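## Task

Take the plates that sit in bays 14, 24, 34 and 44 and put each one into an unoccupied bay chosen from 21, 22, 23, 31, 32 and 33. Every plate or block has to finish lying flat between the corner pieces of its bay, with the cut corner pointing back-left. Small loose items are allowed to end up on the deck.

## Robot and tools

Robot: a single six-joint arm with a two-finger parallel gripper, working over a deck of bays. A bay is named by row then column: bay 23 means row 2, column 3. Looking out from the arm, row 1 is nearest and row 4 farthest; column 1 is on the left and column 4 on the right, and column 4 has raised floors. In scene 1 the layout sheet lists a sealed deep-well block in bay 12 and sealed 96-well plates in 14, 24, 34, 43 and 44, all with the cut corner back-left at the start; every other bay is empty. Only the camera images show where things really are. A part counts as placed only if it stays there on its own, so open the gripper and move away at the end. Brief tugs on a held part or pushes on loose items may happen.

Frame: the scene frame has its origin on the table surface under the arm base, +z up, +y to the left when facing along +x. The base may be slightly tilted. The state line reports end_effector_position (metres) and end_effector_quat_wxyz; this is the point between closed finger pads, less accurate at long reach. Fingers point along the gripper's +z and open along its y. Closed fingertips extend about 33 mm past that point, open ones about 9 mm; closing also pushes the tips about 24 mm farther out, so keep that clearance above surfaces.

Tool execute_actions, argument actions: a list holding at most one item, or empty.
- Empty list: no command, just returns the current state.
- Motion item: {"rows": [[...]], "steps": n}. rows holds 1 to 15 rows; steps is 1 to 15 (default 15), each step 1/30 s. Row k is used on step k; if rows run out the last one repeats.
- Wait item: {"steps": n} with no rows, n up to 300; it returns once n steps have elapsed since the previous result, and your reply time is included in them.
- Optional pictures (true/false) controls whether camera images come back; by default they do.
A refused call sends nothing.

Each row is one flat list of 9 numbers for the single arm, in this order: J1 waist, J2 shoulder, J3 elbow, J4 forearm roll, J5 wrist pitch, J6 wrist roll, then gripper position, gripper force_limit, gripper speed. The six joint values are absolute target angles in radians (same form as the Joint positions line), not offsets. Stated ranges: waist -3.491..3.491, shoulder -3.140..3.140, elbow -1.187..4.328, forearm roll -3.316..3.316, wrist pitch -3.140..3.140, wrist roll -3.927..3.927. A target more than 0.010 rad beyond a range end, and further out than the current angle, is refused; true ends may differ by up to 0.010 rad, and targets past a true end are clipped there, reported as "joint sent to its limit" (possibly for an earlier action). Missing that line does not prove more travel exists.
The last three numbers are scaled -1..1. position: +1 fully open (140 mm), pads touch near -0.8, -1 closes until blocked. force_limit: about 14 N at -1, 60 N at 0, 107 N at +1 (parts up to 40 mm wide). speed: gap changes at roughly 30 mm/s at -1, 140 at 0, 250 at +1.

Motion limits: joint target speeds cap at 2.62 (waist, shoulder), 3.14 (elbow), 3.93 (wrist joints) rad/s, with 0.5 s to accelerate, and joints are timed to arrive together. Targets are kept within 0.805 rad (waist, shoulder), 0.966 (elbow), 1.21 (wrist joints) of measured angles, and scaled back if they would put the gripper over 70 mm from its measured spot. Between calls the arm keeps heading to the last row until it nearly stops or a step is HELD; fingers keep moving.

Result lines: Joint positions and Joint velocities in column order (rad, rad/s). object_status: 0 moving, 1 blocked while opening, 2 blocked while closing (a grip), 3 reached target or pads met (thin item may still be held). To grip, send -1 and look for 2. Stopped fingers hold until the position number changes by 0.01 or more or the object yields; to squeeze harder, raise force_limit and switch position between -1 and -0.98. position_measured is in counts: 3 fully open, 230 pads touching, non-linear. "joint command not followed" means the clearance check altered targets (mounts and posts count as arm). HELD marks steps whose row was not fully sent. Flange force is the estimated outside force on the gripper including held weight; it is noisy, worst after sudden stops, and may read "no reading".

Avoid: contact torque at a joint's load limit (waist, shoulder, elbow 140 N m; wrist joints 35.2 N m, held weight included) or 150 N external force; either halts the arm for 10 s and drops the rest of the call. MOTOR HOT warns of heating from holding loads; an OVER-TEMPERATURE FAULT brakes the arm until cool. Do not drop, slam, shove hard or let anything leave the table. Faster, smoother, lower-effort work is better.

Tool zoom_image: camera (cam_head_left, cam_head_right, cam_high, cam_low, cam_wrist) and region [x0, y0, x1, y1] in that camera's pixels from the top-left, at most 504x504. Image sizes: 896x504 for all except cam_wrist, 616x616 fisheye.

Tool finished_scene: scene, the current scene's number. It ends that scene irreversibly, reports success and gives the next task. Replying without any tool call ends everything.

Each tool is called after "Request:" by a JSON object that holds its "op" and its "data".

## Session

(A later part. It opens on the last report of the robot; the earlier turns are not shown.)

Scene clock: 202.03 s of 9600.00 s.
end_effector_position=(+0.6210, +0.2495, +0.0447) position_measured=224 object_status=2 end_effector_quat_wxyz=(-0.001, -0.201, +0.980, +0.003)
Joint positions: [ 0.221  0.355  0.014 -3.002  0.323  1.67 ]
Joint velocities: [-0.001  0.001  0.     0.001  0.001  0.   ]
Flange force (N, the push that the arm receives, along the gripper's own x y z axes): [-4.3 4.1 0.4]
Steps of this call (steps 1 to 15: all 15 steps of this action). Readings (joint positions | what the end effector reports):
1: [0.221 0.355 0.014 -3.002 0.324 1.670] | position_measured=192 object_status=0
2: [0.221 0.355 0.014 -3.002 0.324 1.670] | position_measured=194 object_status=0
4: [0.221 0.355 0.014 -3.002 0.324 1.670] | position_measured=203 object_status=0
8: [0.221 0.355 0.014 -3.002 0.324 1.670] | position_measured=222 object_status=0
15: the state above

Request:
{"op": "execute_actions", "data": {"actions": [{"rows":[[0.222,0.31,-0.016,-3.0016,0.337,1.67,-1,-0.7,0]],"steps":8}], "pictures": false}}

Request:
{"op": "execute_actions", "data": {"actions": [{"rows":[[0.212,0.414,0.298,-3.064,0.545,1.9,-1,-0.7,0]]}], "pictures": false}}

Request:
{"op": "execute_actions", "data": {"actions": [{"rows":[[0.212,0.4455,0.3226,-3.064,0.538,1.9,-1,-0.7,0]],"steps":12}], "pictures": false}}

Request:
{"op": "execute_actions", "data": {"actions": [{"rows":[[0.212,0.4455,0.3226,-3.064,0.538,1.9,-0.6,-0.7,-0.5]],"steps":8}], "pictures": false}}

Request:
{"op": "execute_actions", "data": {"actions": [{"rows":[[0.212,0.1,-0.05,-3.064,0.51,1.9,0.36,-0.2,0]]}]}}

Scene clock: 217.20 s of 9600.00 s.
end_effector_position=(+0.6217, +0.2487, +0.0637) position_measured=224 object_status=2 end_effector_quat_wxyz=(+0.000, -0.201, +0.980, +0.002)
Joint positions: [ 0.222  0.311 -0.016 -3.002  0.337  1.67 ]
Joint velocities: [ 0.    -0.007 -0.01  -0.     0.006  0.001]
Flange force (N, the push that the arm receives, along the gripper's own x y z axes): [-0.2 0.1 0.1]
Steps of this call (steps 1 to 15: the robot went on to your last target; steps 16 to 90: nothing new was sent; then 11.90 s passed at rest; steps 91 to 98: all 8 steps of this action). Readings (joint positions | what the end effector reports):
91: [0.221 0.355 0.014 -3.002 0.323 1.670] | position_measured=224 object_status=2
92: [0.221 0.352 0.012 -3.002 0.324 1.670] | position_measured=224 object_status=2
94: [0.221 0.330 -0.003 -3.002 0.331 1.670] | position_measured=224 object_status=2
98: the state above

Scene clock: 217.70 s of 9600.00 s.
end_effector_position=(+0.7241, +0.2610, +0.0610) position_measured=224 object_status=2 end_effector_quat_wxyz=(+0.000, -0.277, +0.961, +0.001)
Joint positions: [ 0.212  0.414  0.297 -3.064  0.544  1.899]
Joint velocities: [-0.002  0.014  0.04  -0.006  0.03   0.031]
Flange force (N, the push that the arm receives, along the gripper's own x y z axes): [-10.9 -0.8 0.9]
Steps of this call (steps 1 to 15: all 15 steps of this action). Readings (joint positions | what the end effector reports):
1: [0.222 0.311 -0.016 -3.002 0.337 1.670] | position_measured=224 object_status=2
2: [0.222 0.312 -0.012 -3.002 0.340 1.672] | position_measured=224 object_status=2
4: [0.220 0.322 0.016 -3.008 0.359 1.694] | position_measured=224 object_status=2
8: [0.216 0.365 0.149 -3.035 0.447 1.791] | position_measured=224 object_status=2
15: the state above

Scene clock: 218.10 s of 9600.00 s.
end_effector_position=(+0.7248, +0.2619, +0.0470) position_measured=224 object_status=2 end_effector_quat_wxyz=(+0.000, -0.277, +0.961, +0.002)
Joint positions: [ 0.212  0.445  0.323 -3.064  0.538  1.9  ]
Joint velocities: [-0.     0.     0.     0.001  0.     0.   ]
Flange force (N, the push that the arm receives, along the gripper's own x y z axes): [1.3 -0.8 0.5]
Steps of this call (steps 1 to 12: all 12 steps of this action). Readings (joint positions | what the end effector reports):
1: [0.212 0.414 0.298 -3.064 0.545 1.900] | position_measured=224 object_status=2
2: [0.212 0.417 0.301 -3.064 0.544 1.900] | position_measured=224 object_status=2
4: [0.212 0.435 0.314 -3.064 0.540 1.900] | position_measured=224 object_status=2
8: [0.212 0.445 0.322 -3.064 0.538 1.900] | position_measured=224 object_status=2
12: the state above

Scene clock: 218.37 s of 9600.00 s.
end_effector_position=(+0.7248, +0.2619, +0.0470) position_measured=205 object_status=0 end_effector_quat_wxyz=(+0.000, -0.277, +0.961, +0.002)
Joint positions: [ 0.212  0.445  0.323 -3.064  0.538  1.9  ]
Joint velocities: [-0.     0.001  0.    -0.001 -0.    -0.001]
Flange force (N, the push that the arm receives, along the gripper's own x y z axes): [1.7 0.9 -2.8]
Steps of this call (steps 1 to 8: all 8 steps of this action). Readings (joint positions | what the end effector reports):
1: [0.212 0.445 0.323 -3.064 0.538 1.900] | position_measured=224 object_status=0
2: [0.212 0.445 0.323 -3.064 0.538 1.900] | position_measured=224 object_status=0
4: [0.212 0.445 0.323 -3.064 0.538 1.900] | position_measured=213 object_status=0
8: the state above

Scene clock: 218.87 s of 9600.00 s.
end_effector_position=(+0.6688, +0.2480, +0.1642) position_measured=102 object_status=0 end_effector_quat_wxyz=(+0.001, -0.278, +0.961, +0.002)
Joint positions: [ 0.212  0.123 -0.025 -3.064  0.512  1.9  ]
Joint velocities: [ 0.001 -0.444 -0.476  0.    -0.036 -0.   ]
Flange force (N, the push that the arm receives, along the gripper's own x y z axes): [12.9 -1.0 -21.0]
Steps of this call (steps 1 to 15: all 15 steps of this action). Readings (joint positions | what the end effector reports):
1: [0.212 0.445 0.323 -3.064 0.538 1.900] | position_measured=205 object_status=0
2: [0.212 0.442 0.319 -3.064 0.538 1.900] | position_measured=201 object_status=0
4: [0.212 0.419 0.293 -3.064 0.536 1.900] | position_measured=185 object_status=0
8: [0.212 0.308 0.174 -3.064 0.527 1.900] | position_measured=155 object_status=0
15: the state above

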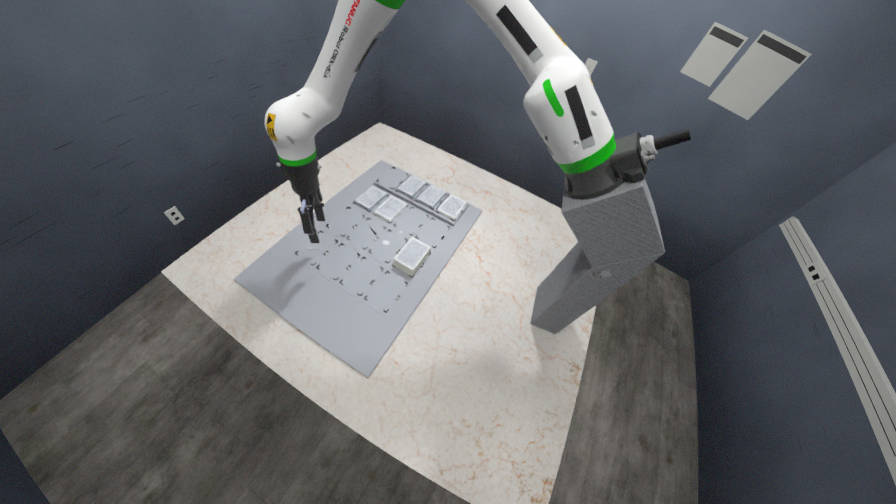

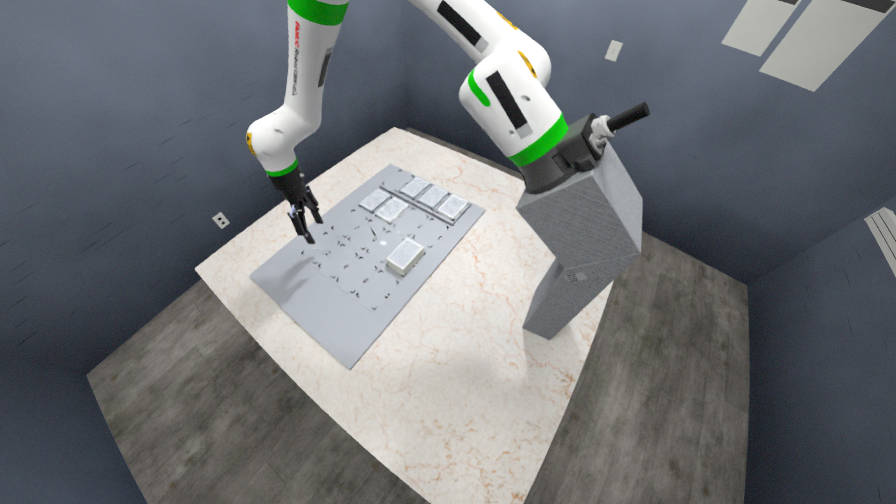

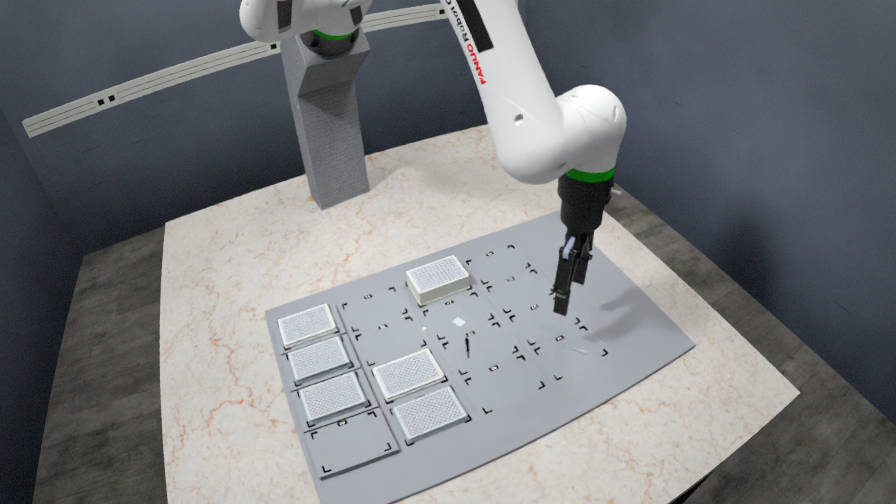

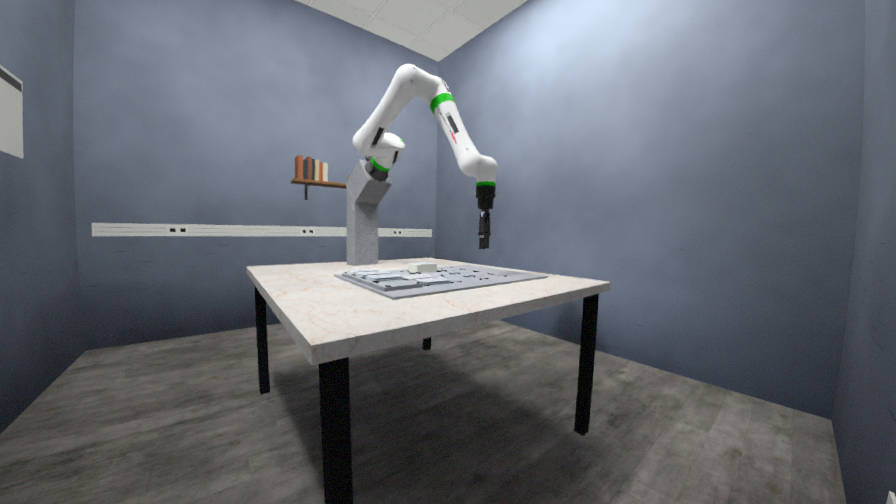

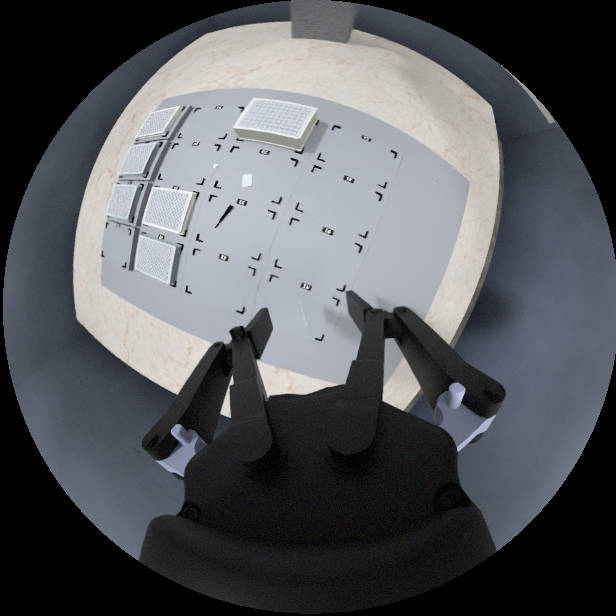

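Request:
{"op": "execute_actions", "data": {"actions": [{"rows":[[0.1,0.05,-0.4,-1.9,0,1.3,0.36,-0.2,0]]}], "pictures": false}}

Request:
{"op": "execute_actions", "data": {"actions": [{"rows":[[-0.1,0.1,-0.2,-1.2,-0.35,1,0.36,-0.2,0]]}], "pictures": false}}

Request:
{"op": "execute_actions", "data": {"actions": [{"rows":[[-0.298,0.362,0.094,-0.7166,-0.563,0.792,0.36,-0.2,0]]}], "pictures": false}}

Request:
{"op": "execute_actions", "data": {"actions": [{"steps":20}], "pictures": false}}

Request:
{"op": "execute_actions", "data": {"actions": [{"rows":[[-0.2745,0.4468,0.1541,-0.7206,-0.5308,0.79,0.36,-0.2,0]],"steps":13}]}}

Request:
{"op": "zoom_image", "data": {"camera": "cam_wrist", "region": [230,230,400,400]}}

Scene clock: 239.63 s of 9600.00 s.
end_effector_position=(+0.6072, +0.1275, +0.1324) position_measured=84 object_status=3 end_effector_quat_wxyz=(+0.055, -0.385, +0.916, -0.096)
Joint positions: [ 0.155  0.075 -0.227 -2.476  0.252  1.597]
Joint velocities: [-0.167 -0.075 -0.523  1.729 -0.759 -0.894]
Flange force (N, the push that the arm receives, along the gripper's own x y z axes): no reading
Steps of this call (steps 1 to 30: the robot went on to your last target; steps 31 to 90: nothing new was sent; then 17.27 s passed at rest; steps 91 to 105: all 15 steps of this action). Readings (joint positions | what the end effector reports):
91: [0.212 0.100 -0.050 -3.064 0.510 1.900] | position_measured=84 object_status=3
92: [0.212 0.100 -0.052 -3.059 0.508 1.898] | position_measured=84 object_status=3
94: [0.208 0.098 -0.062 -3.023 0.492 1.879] | position_measured=84 object_status=3
98: [0.192 0.091 -0.113 -2.854 0.418 1.792] | position_measured=84 object_status=3
105: the state above

Scene clock: 240.13 s of 9600.00 s.
end_effector_position=(+0.6301, +0.0025, +0.1282) position_measured=84 object_status=3 end_effector_quat_wxyz=(+0.151, -0.597, +0.785, -0.067)
Joint positions: [-0.041  0.092 -0.222 -1.472 -0.221  1.125]
Joint velocities: [-0.415  0.055  0.157  1.889 -0.894 -0.873]
Flange force (N, the push that the arm receives, along the gripper's own x y z axes): no reading
Steps of this call (steps 1 to 15: all 15 steps of this action). Readings (joint positions | what the end effector reports):
1: [0.150 0.072 -0.245 -2.417 0.226 1.566] | position_measured=84 object_status=3
2: [0.143 0.071 -0.260 -2.357 0.199 1.536] | position_measured=84 object_status=3
4: [0.125 0.072 -0.273 -2.236 0.141 1.478] | position_measured=84 object_status=3
8: [0.069 0.077 -0.263 -1.974 0.017 1.357] | position_measured=84 object_status=3
15: the state above

Scene clock: 240.63 s of 9600.00 s.
end_effector_position=(+0.6161, -0.1812, +0.0987) position_measured=84 object_status=3 end_effector_quat_wxyz=(-0.049, +0.693, -0.719, +0.013)
Joint positions: [-0.243  0.293  0.017 -0.868 -0.495  0.858]
Joint velocities: [-0.354  0.447  0.499  0.978 -0.438 -0.428]
Flange force (N, the push that the arm receives, along the gripper's own x y z axes): [2.7 -0.6 1.7]
Steps of this call (steps 1 to 15: all 15 steps of this action). Readings (joint positions | what the end effector reports):
1: [-0.054 0.094 -0.217 -1.410 -0.250 1.097] | position_measured=84 object_status=3
2: [-0.068 0.096 -0.212 -1.357 -0.276 1.073] | position_measured=84 object_status=3
4: [-0.098 0.110 -0.189 -1.268 -0.316 1.033] | position_measured=84 object_status=3
8: [-0.154 0.182 -0.108 -1.114 -0.385 0.966] | position_measured=84 object_status=3
15: the state above

Scene clock: 241.30 s of 9600.00 s.
end_effector_position=(+0.6014, -0.2457, +0.0959) position_measured=84 object_status=3 end_effector_quat_wxyz=(-0.001, +0.707, -0.708, -0.001)
Joint positions: [-0.298  0.362  0.094 -0.717 -0.563  0.792]
Joint velocities: [ 0.002  0.001  0.    -0.    -0.     0.001]
Flange force (N, the push that the arm receives, along the gripper's own x y z axes): [-1.2 -1.8 -1.3]
Steps of this call (steps 1 to 20: the robot went on to your last target). Readings (joint positions | what the end effector reports):
1: [-0.255 0.308 0.034 -0.835 -0.510 0.844] | position_measured=84 object_status=3
2: [-0.267 0.323 0.050 -0.803 -0.524 0.830] | position_measured=84 object_status=3
4: [-0.286 0.347 0.077 -0.751 -0.548 0.807] | position_measured=84 object_status=3
8: [-0.298 0.362 0.093 -0.718 -0.563 0.792] | position_measured=84 object_status=3
20: the state above

Scene clock: 241.73 s of 9600.00 s.
end_effector_position=(+0.6020, -0.2460, +0.0562) position_measured=84 object_status=3 end_effector_quat_wxyz=(-0.001, +0.707, -0.707, -0.002)
Joint positions: [-0.275  0.447  0.154 -0.721 -0.531  0.79 ]
Joint velocities: [ 0.001  0.002  0.001 -0.001  0.001 -0.001]
Flange force (N, the push that the arm receives, along the gripper's own x y z axes): [3.6 -0.5 -3.4]
Steps of this call (steps 1 to 13: all 13 steps of this action). Readings (joint positions | what the end effector reports):
1: [-0.298 0.362 0.094 -0.717 -0.563 0.792] | position_measured=84 object_status=3
2: [-0.297 0.365 0.097 -0.717 -0.561 0.792] | position_measured=84 object_status=3
4: [-0.290 0.389 0.114 -0.718 -0.551 0.791] | position_measured=84 object_status=3
8: [-0.275 0.444 0.152 -0.720 -0.532 0.790] | position_measured=84 object_status=3
13: the state above

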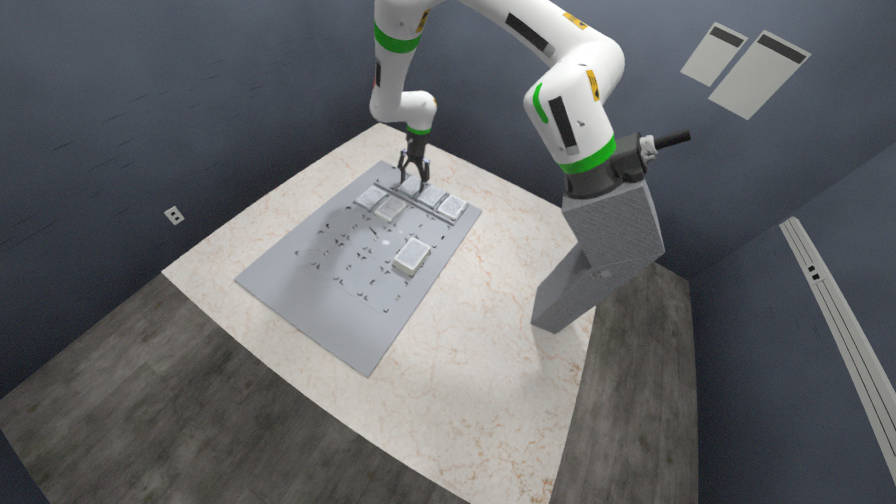

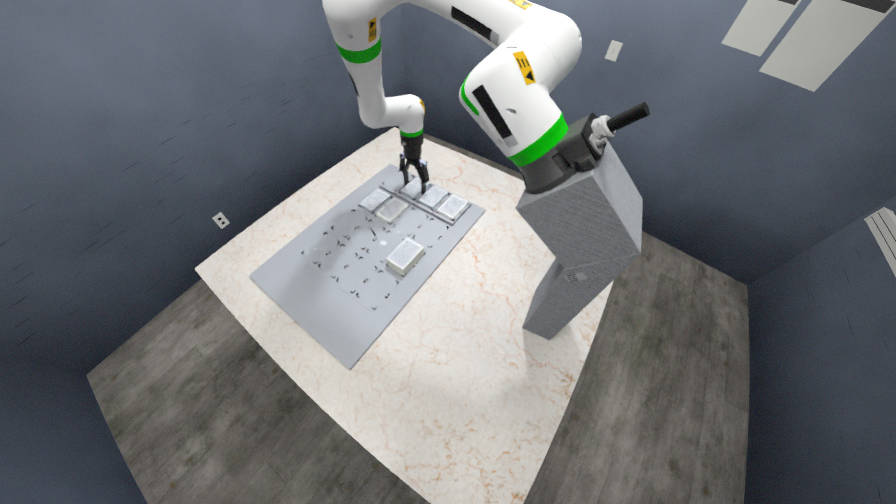

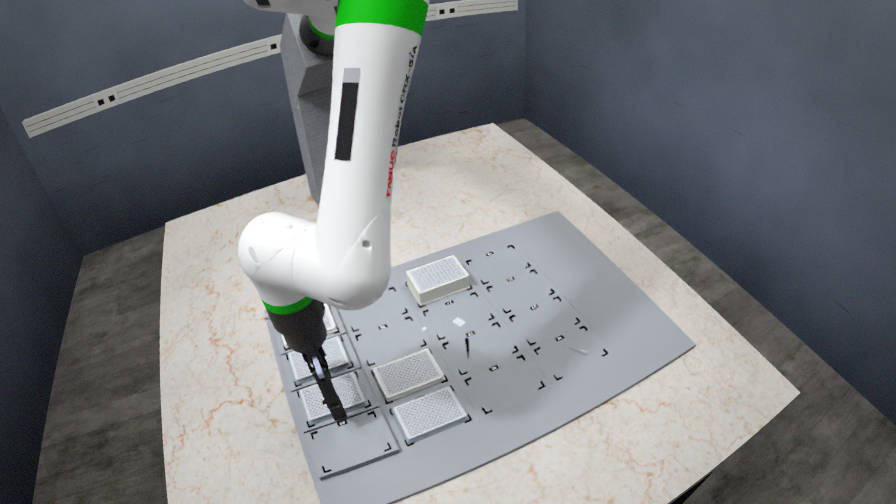

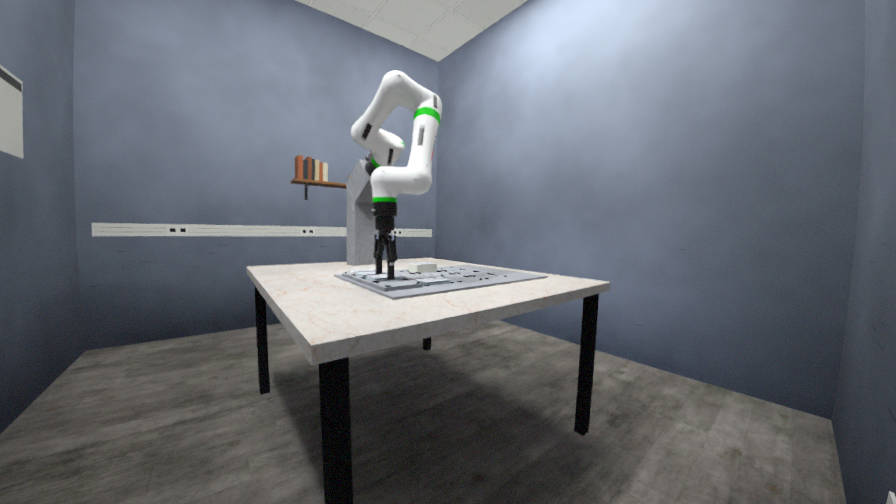

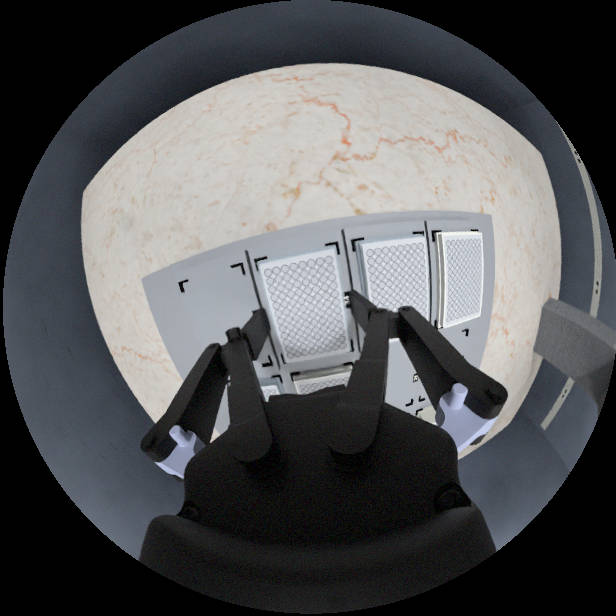

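Region (230, 230, 400, 400) of cam_wrist's 616x616 image, scaled by 2.965, with more detail than that image has.

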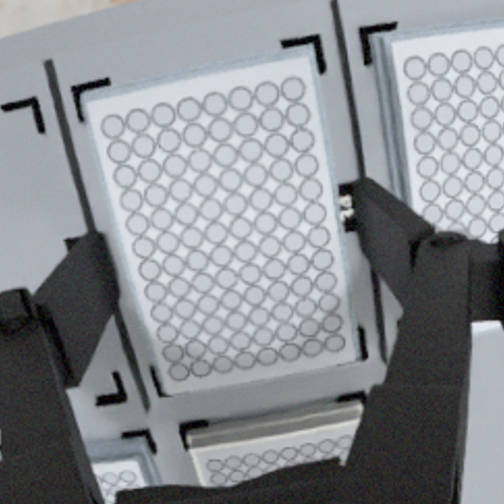

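Request:
{"op": "execute_actions", "data": {"actions": [{"rows":[[-0.2745,0.4468,0.1541,-0.7206,-0.5308,0.79,-1,-0.2,-0.6]],"steps":13}], "pictures": false}}

Request:
{"op": "execute_actions", "data": {"actions": [{"rows":[[-0.298,0.362,0.094,-0.7166,-0.563,0.792,-1,-0.2,0]],"steps":10}], "pictures": false}}

Request:
{"op": "execute_actions", "data": {"actions": [{"rows":[[0.051,0.192,-0.345,-0.63,-0.149,0.555,-1,-0.2,0]]}], "pictures": false}}

Request:
{"op": "execute_actions", "data": {"actions": [{"steps":10}], "pictures": false}}

Request:
{"op": "execute_actions", "data": {"actions": [{"rows":[[0.0411,0.2987,-0.2565,-0.7255,-0.1442,0.658,-1,-0.2,0]]}]}}

Request:
{"op": "zoom_image", "data": {"camera": "cam_wrist", "region": [230,230,400,400]}}

Scene clock: 262.67 s of 9600.00 s.
end_effector_position=(+0.6019, -0.2459, +0.0561) position_measured=108 object_status=0 end_effector_quat_wxyz=(-0.001, +0.707, -0.707, -0.002)
Joint positions: [-0.274  0.447  0.154 -0.721 -0.531  0.79 ]
Joint velocities: [ 0.001 -0.     0.    -0.001  0.001 -0.   ]
Flange force (N, the push that the arm receives, along the gripper's own x y z axes): [-4.8 2.8 -33.9]
Steps of this call (steps 1 to 15: the robot went on to your last target; steps 16 to 90: nothing new was sent; then 17.50 s passed at rest; steps 91 to 103: all 13 steps of this action). Readings (joint positions | what the end effector reports):
91: [-0.274 0.447 0.154 -0.721 -0.531 0.790] | position_measured=84 object_status=0
92: [-0.274 0.447 0.154 -0.721 -0.531 0.790] | position_measured=86 object_status=0
94: [-0.274 0.447 0.154 -0.721 -0.531 0.790] | position_measured=94 object_status=0
98: [-0.274 0.447 0.154 -0.721 -0.531 0.790] | position_measured=108 object_status=0
103: the state above

Scene clock: 263.00 s of 9600.00 s.
end_effector_position=(+0.6014, -0.2456, +0.0957) position_measured=108 object_status=2 end_effector_quat_wxyz=(-0.001, +0.707, -0.708, -0.001)
Joint positions: [-0.298  0.362  0.094 -0.717 -0.563  0.792]
Joint velocities: [ 0.001 -0.001 -0.007  0.001 -0.006  0.   ]
Flange force (N, the push that the arm receives, along the gripper's own x y z axes): [1.8 -1.0 -3.3]
Steps of this call (steps 1 to 10: all 10 steps of this action). Readings (joint positions | what the end effector reports):
1: [-0.275 0.447 0.154 -0.721 -0.531 0.790] | position_measured=108 object_status=2
2: [-0.275 0.444 0.152 -0.721 -0.532 0.790] | position_measured=108 object_status=2
4: [-0.282 0.420 0.135 -0.720 -0.541 0.790] | position_measured=108 object_status=2
8: [-0.297 0.365 0.096 -0.717 -0.562 0.792] | position_measured=108 object_status=2
10: the state above

Scene clock: 263.50 s of 9600.00 s.
end_effector_position=(+0.5179, -0.1084, +0.0835) position_measured=108 object_status=2 end_effector_quat_wxyz=(+0.001, +0.704, -0.710, -0.001)
Joint positions: [-0.014  0.224 -0.264 -0.646 -0.226  0.599]
Joint velocities: [ 0.663 -0.322 -0.83   0.16   0.776 -0.442]
Flange force (N, the push that the arm receives, along the gripper's own x y z axes): no reading
Steps of this call (steps 1 to 15: all 15 steps of this action). Readings (joint positions | what the end effector reports):
1: [-0.298 0.362 0.094 -0.717 -0.563 0.792] | position_measured=108 object_status=2
2: [-0.295 0.360 0.090 -0.716 -0.559 0.790] | position_measured=108 object_status=2
4: [-0.272 0.349 0.061 -0.710 -0.531 0.773] | position_measured=108 object_status=2
8: [-0.179 0.304 -0.055 -0.687 -0.422 0.710] | position_measured=108 object_status=2
15: the state above

Scene clock: 263.83 s of 9600.00 s.
end_effector_position=(+0.4972, -0.0816, +0.0877) position_measured=108 object_status=2 end_effector_quat_wxyz=(-0.003, +0.707, -0.708, +0.000)
Joint positions: [ 0.051  0.192 -0.345 -0.63  -0.149  0.555]
Joint velocities: [ 0.002 -0.    -0.001  0.     0.001 -0.002]
Flange force (N, the push that the arm receives, along the gripper's own x y z axes): no reading
Steps of this call (steps 1 to 10: the robot went on to your last target). Readings (joint positions | what the end effector reports):
1: [0.007 0.213 -0.290 -0.641 -0.201 0.585] | position_measured=108 object_status=2
2: [0.024 0.205 -0.311 -0.637 -0.181 0.573] | position_measured=108 object_status=2
4: [0.046 0.195 -0.338 -0.631 -0.155 0.559] | position_measured=108 object_status=2
8: [0.051 0.192 -0.345 -0.630 -0.149 0.555] | position_measured=108 object_status=2
10: the state above

Scene clock: 264.33 s of 9600.00 s.
end_effector_position=(+0.4949, -0.0815, +0.0479) position_measured=108 object_status=2 end_effector_quat_wxyz=(-0.001, +0.707, -0.707, -0.002)
Joint positions: [ 0.041  0.299 -0.257 -0.725 -0.144  0.658]
Joint velocities: [-0.001  0.002  0.     0.001 -0.    -0.   ]
Flange force (N, the push that the arm receives, along the gripper's own x y z axes): no reading
Steps of this call (steps 1 to 15: all 15 steps of this action). Readings (joint positions | what the end effector reports):
1: [0.051 0.192 -0.345 -0.630 -0.149 0.555] | position_measured=108 object_status=2
2: [0.050 0.195 -0.342 -0.633 -0.149 0.558] | position_measured=108 object_status=2
4: [0.047 0.219 -0.322 -0.655 -0.148 0.582] | position_measured=108 object_status=2
8: [0.042 0.290 -0.264 -0.717 -0.145 0.649] | position_measured=108 object_status=2
15: the state above

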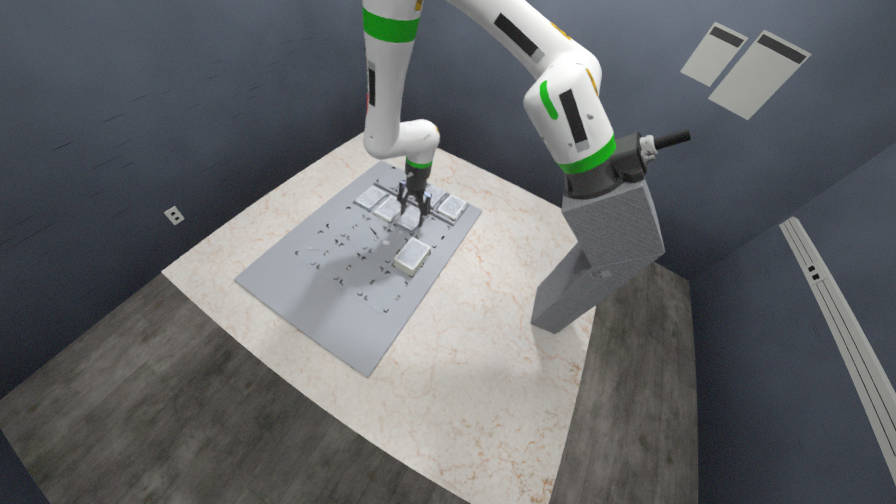

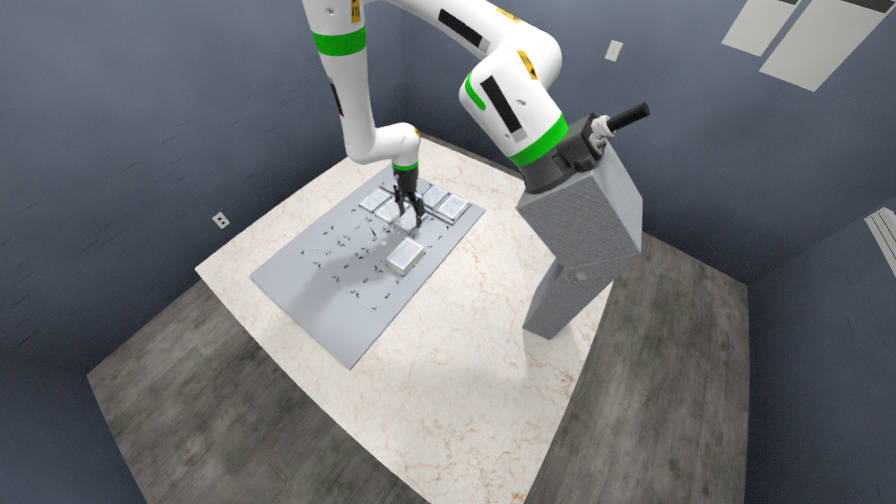

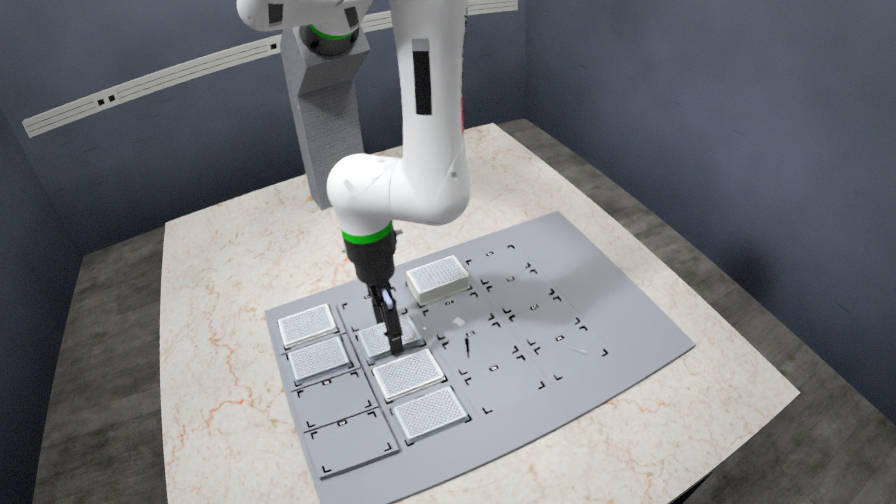

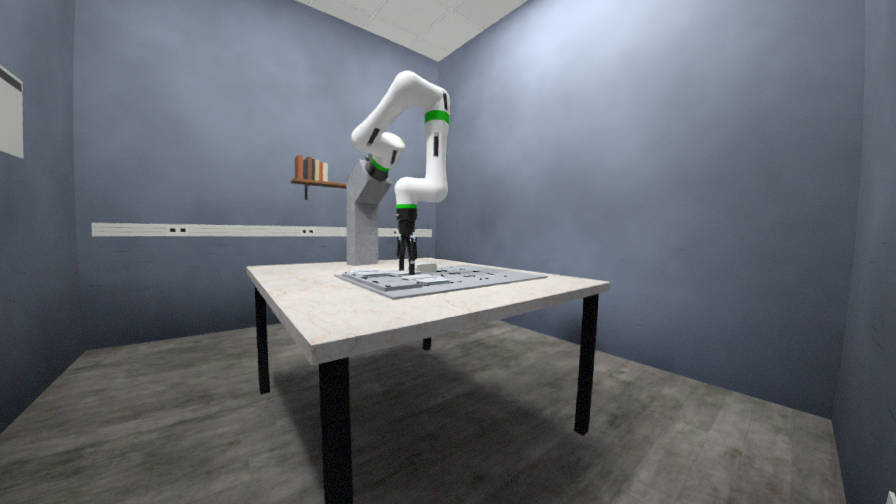

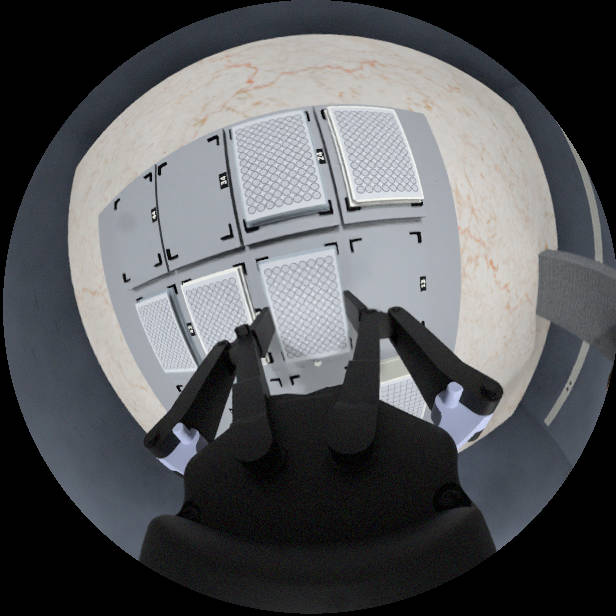

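Region (230, 230, 400, 400) of cam_wrist's 616x616 image, scaled by 2.965, with more detail than that image has.

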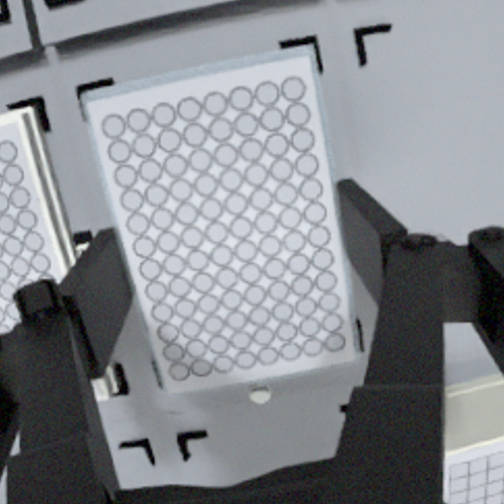

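Request:
{"op": "execute_actions", "data": {"actions": [{"rows":[[0.0409,0.3038,-0.2519,-0.7308,-0.1442,0.6632,-1,-0.2,0],[0.0409,0.3038,-0.2519,-0.7308,-0.1442,0.6632,-1,-0.2,0],[0.0409,0.3038,-0.2519,-0.7308,-0.1442,0.6632,-1,-0.2,0],[0.0402,0.309,-0.2473,-0.736,-0.1442,0.6689,-1,-0.2,0],[0.0402,0.309,-0.2473,-0.736,-0.1442,0.6689,-1,-0.2,0],[0.0402,0.309,-0.2473,-0.736,-0.1442,0.6689,-1,-0.2,0],[0.0396,0.3141,-0.2428,-0.7413,-0.1442,0.6746,-1,-0.2,0]],"steps":12}], "pictures": false}}

Request:
{"op": "execute_actions", "data": {"actions": [{"rows":[[0.0396,0.3141,-0.2428,-0.7413,-0.1442,0.6746,0.36,-0.2,-0.5]],"steps":9}]}}

Request:
{"op": "zoom_image", "data": {"camera": "cam_wrist", "region": [230,230,400,400]}}

Scene clock: 279.17 s of 9600.00 s.
end_effector_position=(+0.4947, -0.0812, +0.0420) position_measured=108 object_status=2 end_effector_quat_wxyz=(-0.001, +0.707, -0.707, -0.002)
Joint positions: [ 0.04   0.314 -0.243 -0.741 -0.144  0.674]
Joint velocities: [-0.002  0.004  0.005 -0.005  0.001  0.006]
Flange force (N, the push that the arm receives, along the gripper's own x y z axes): no reading
Steps of this call (steps 1 to 15: the robot went on to your last target; steps 16 to 90: nothing new was sent; then 11.43 s passed at rest; steps 91 to 102: all 12 steps of this action). Readings (joint positions | what the end effector reports):
91: [0.041 0.299 -0.256 -0.726 -0.144 0.658] | position_measured=108 object_status=2
92: [0.041 0.300 -0.255 -0.727 -0.144 0.660] | position_measured=108 object_status=2
94: [0.041 0.303 -0.253 -0.730 -0.144 0.662] | position_measured=108 object_status=2
98: [0.040 0.310 -0.246 -0.737 -0.144 0.670] | position_measured=108 object_status=2
102: the state above

Scene clock: 279.47 s of 9600.00 s.
end_effector_position=(+0.4947, -0.0812, +0.0419) position_measured=84 object_status=0 end_effector_quat_wxyz=(-0.001, +0.707, -0.707, -0.002)
Joint positions: [ 0.04   0.314 -0.243 -0.741 -0.144  0.675]
Joint velocities: [-0.     0.     0.    -0.    -0.001 -0.001]
Flange force (N, the push that the arm receives, along the gripper's own x y z axes): no reading
Steps of this call (steps 1 to 9: all 9 steps of this action). Readings (joint positions | what the end effector reports):
1: [0.040 0.314 -0.243 -0.741 -0.144 0.674] | position_measured=108 object_status=0
2: [0.040 0.314 -0.243 -0.741 -0.144 0.675] | position_measured=108 object_status=0
4: [0.040 0.314 -0.243 -0.741 -0.144 0.675] | position_measured=97 object_status=0
8: [0.040 0.314 -0.243 -0.741 -0.144 0.675] | position_measured=84 object_status=0
9: the state above

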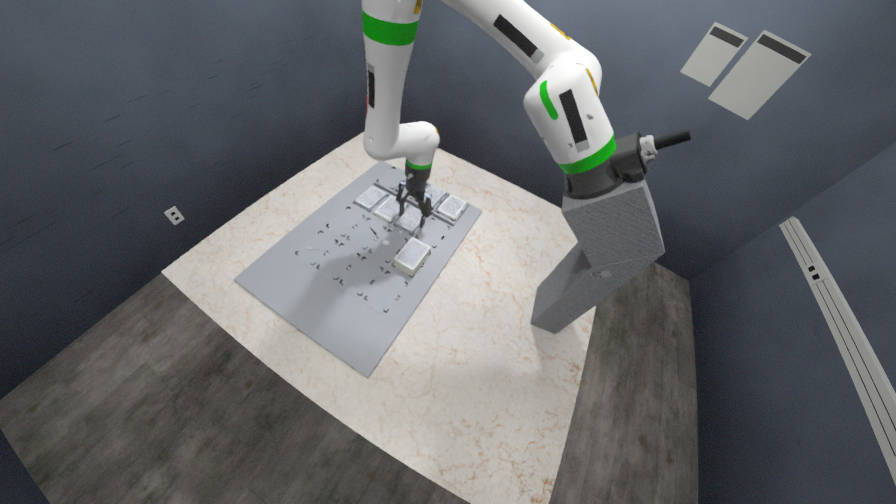

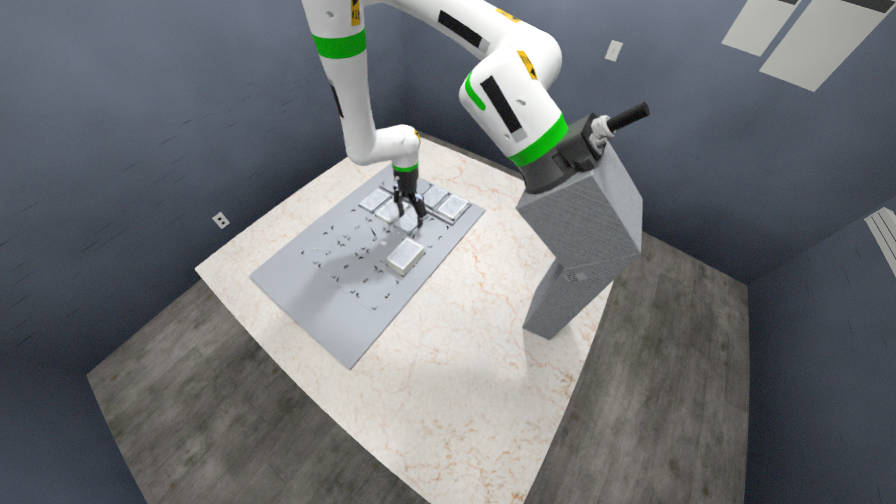

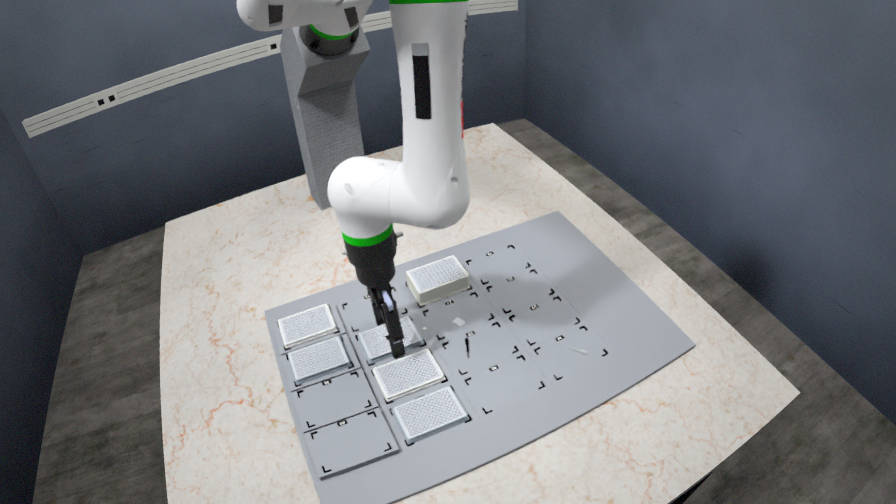

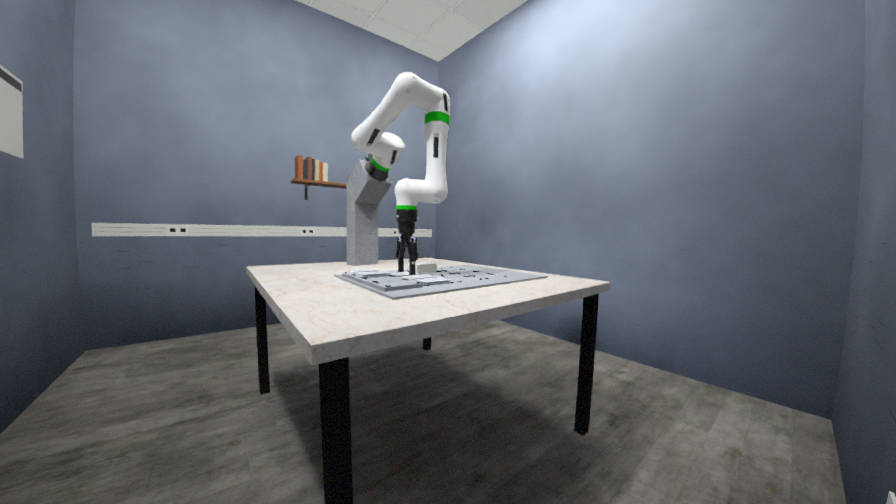

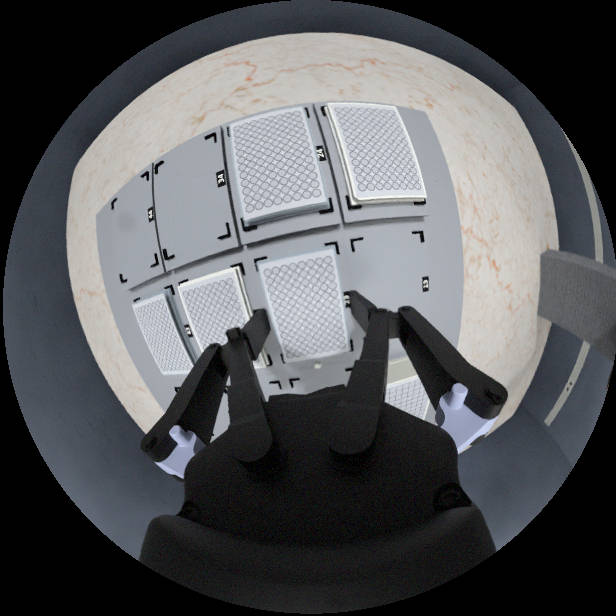

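Region (230, 230, 400, 400) of cam_wrist's 616x616 image, scaled by 2.965, with more detail than that image has.

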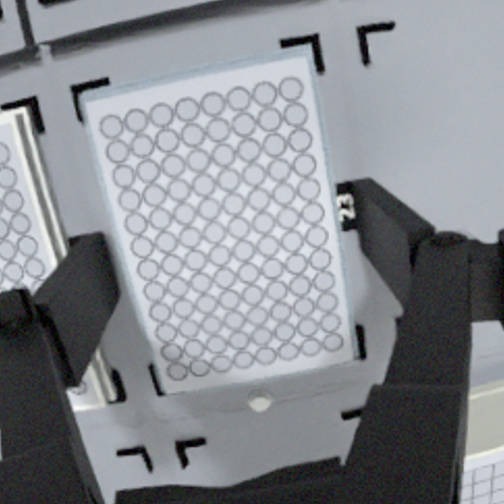

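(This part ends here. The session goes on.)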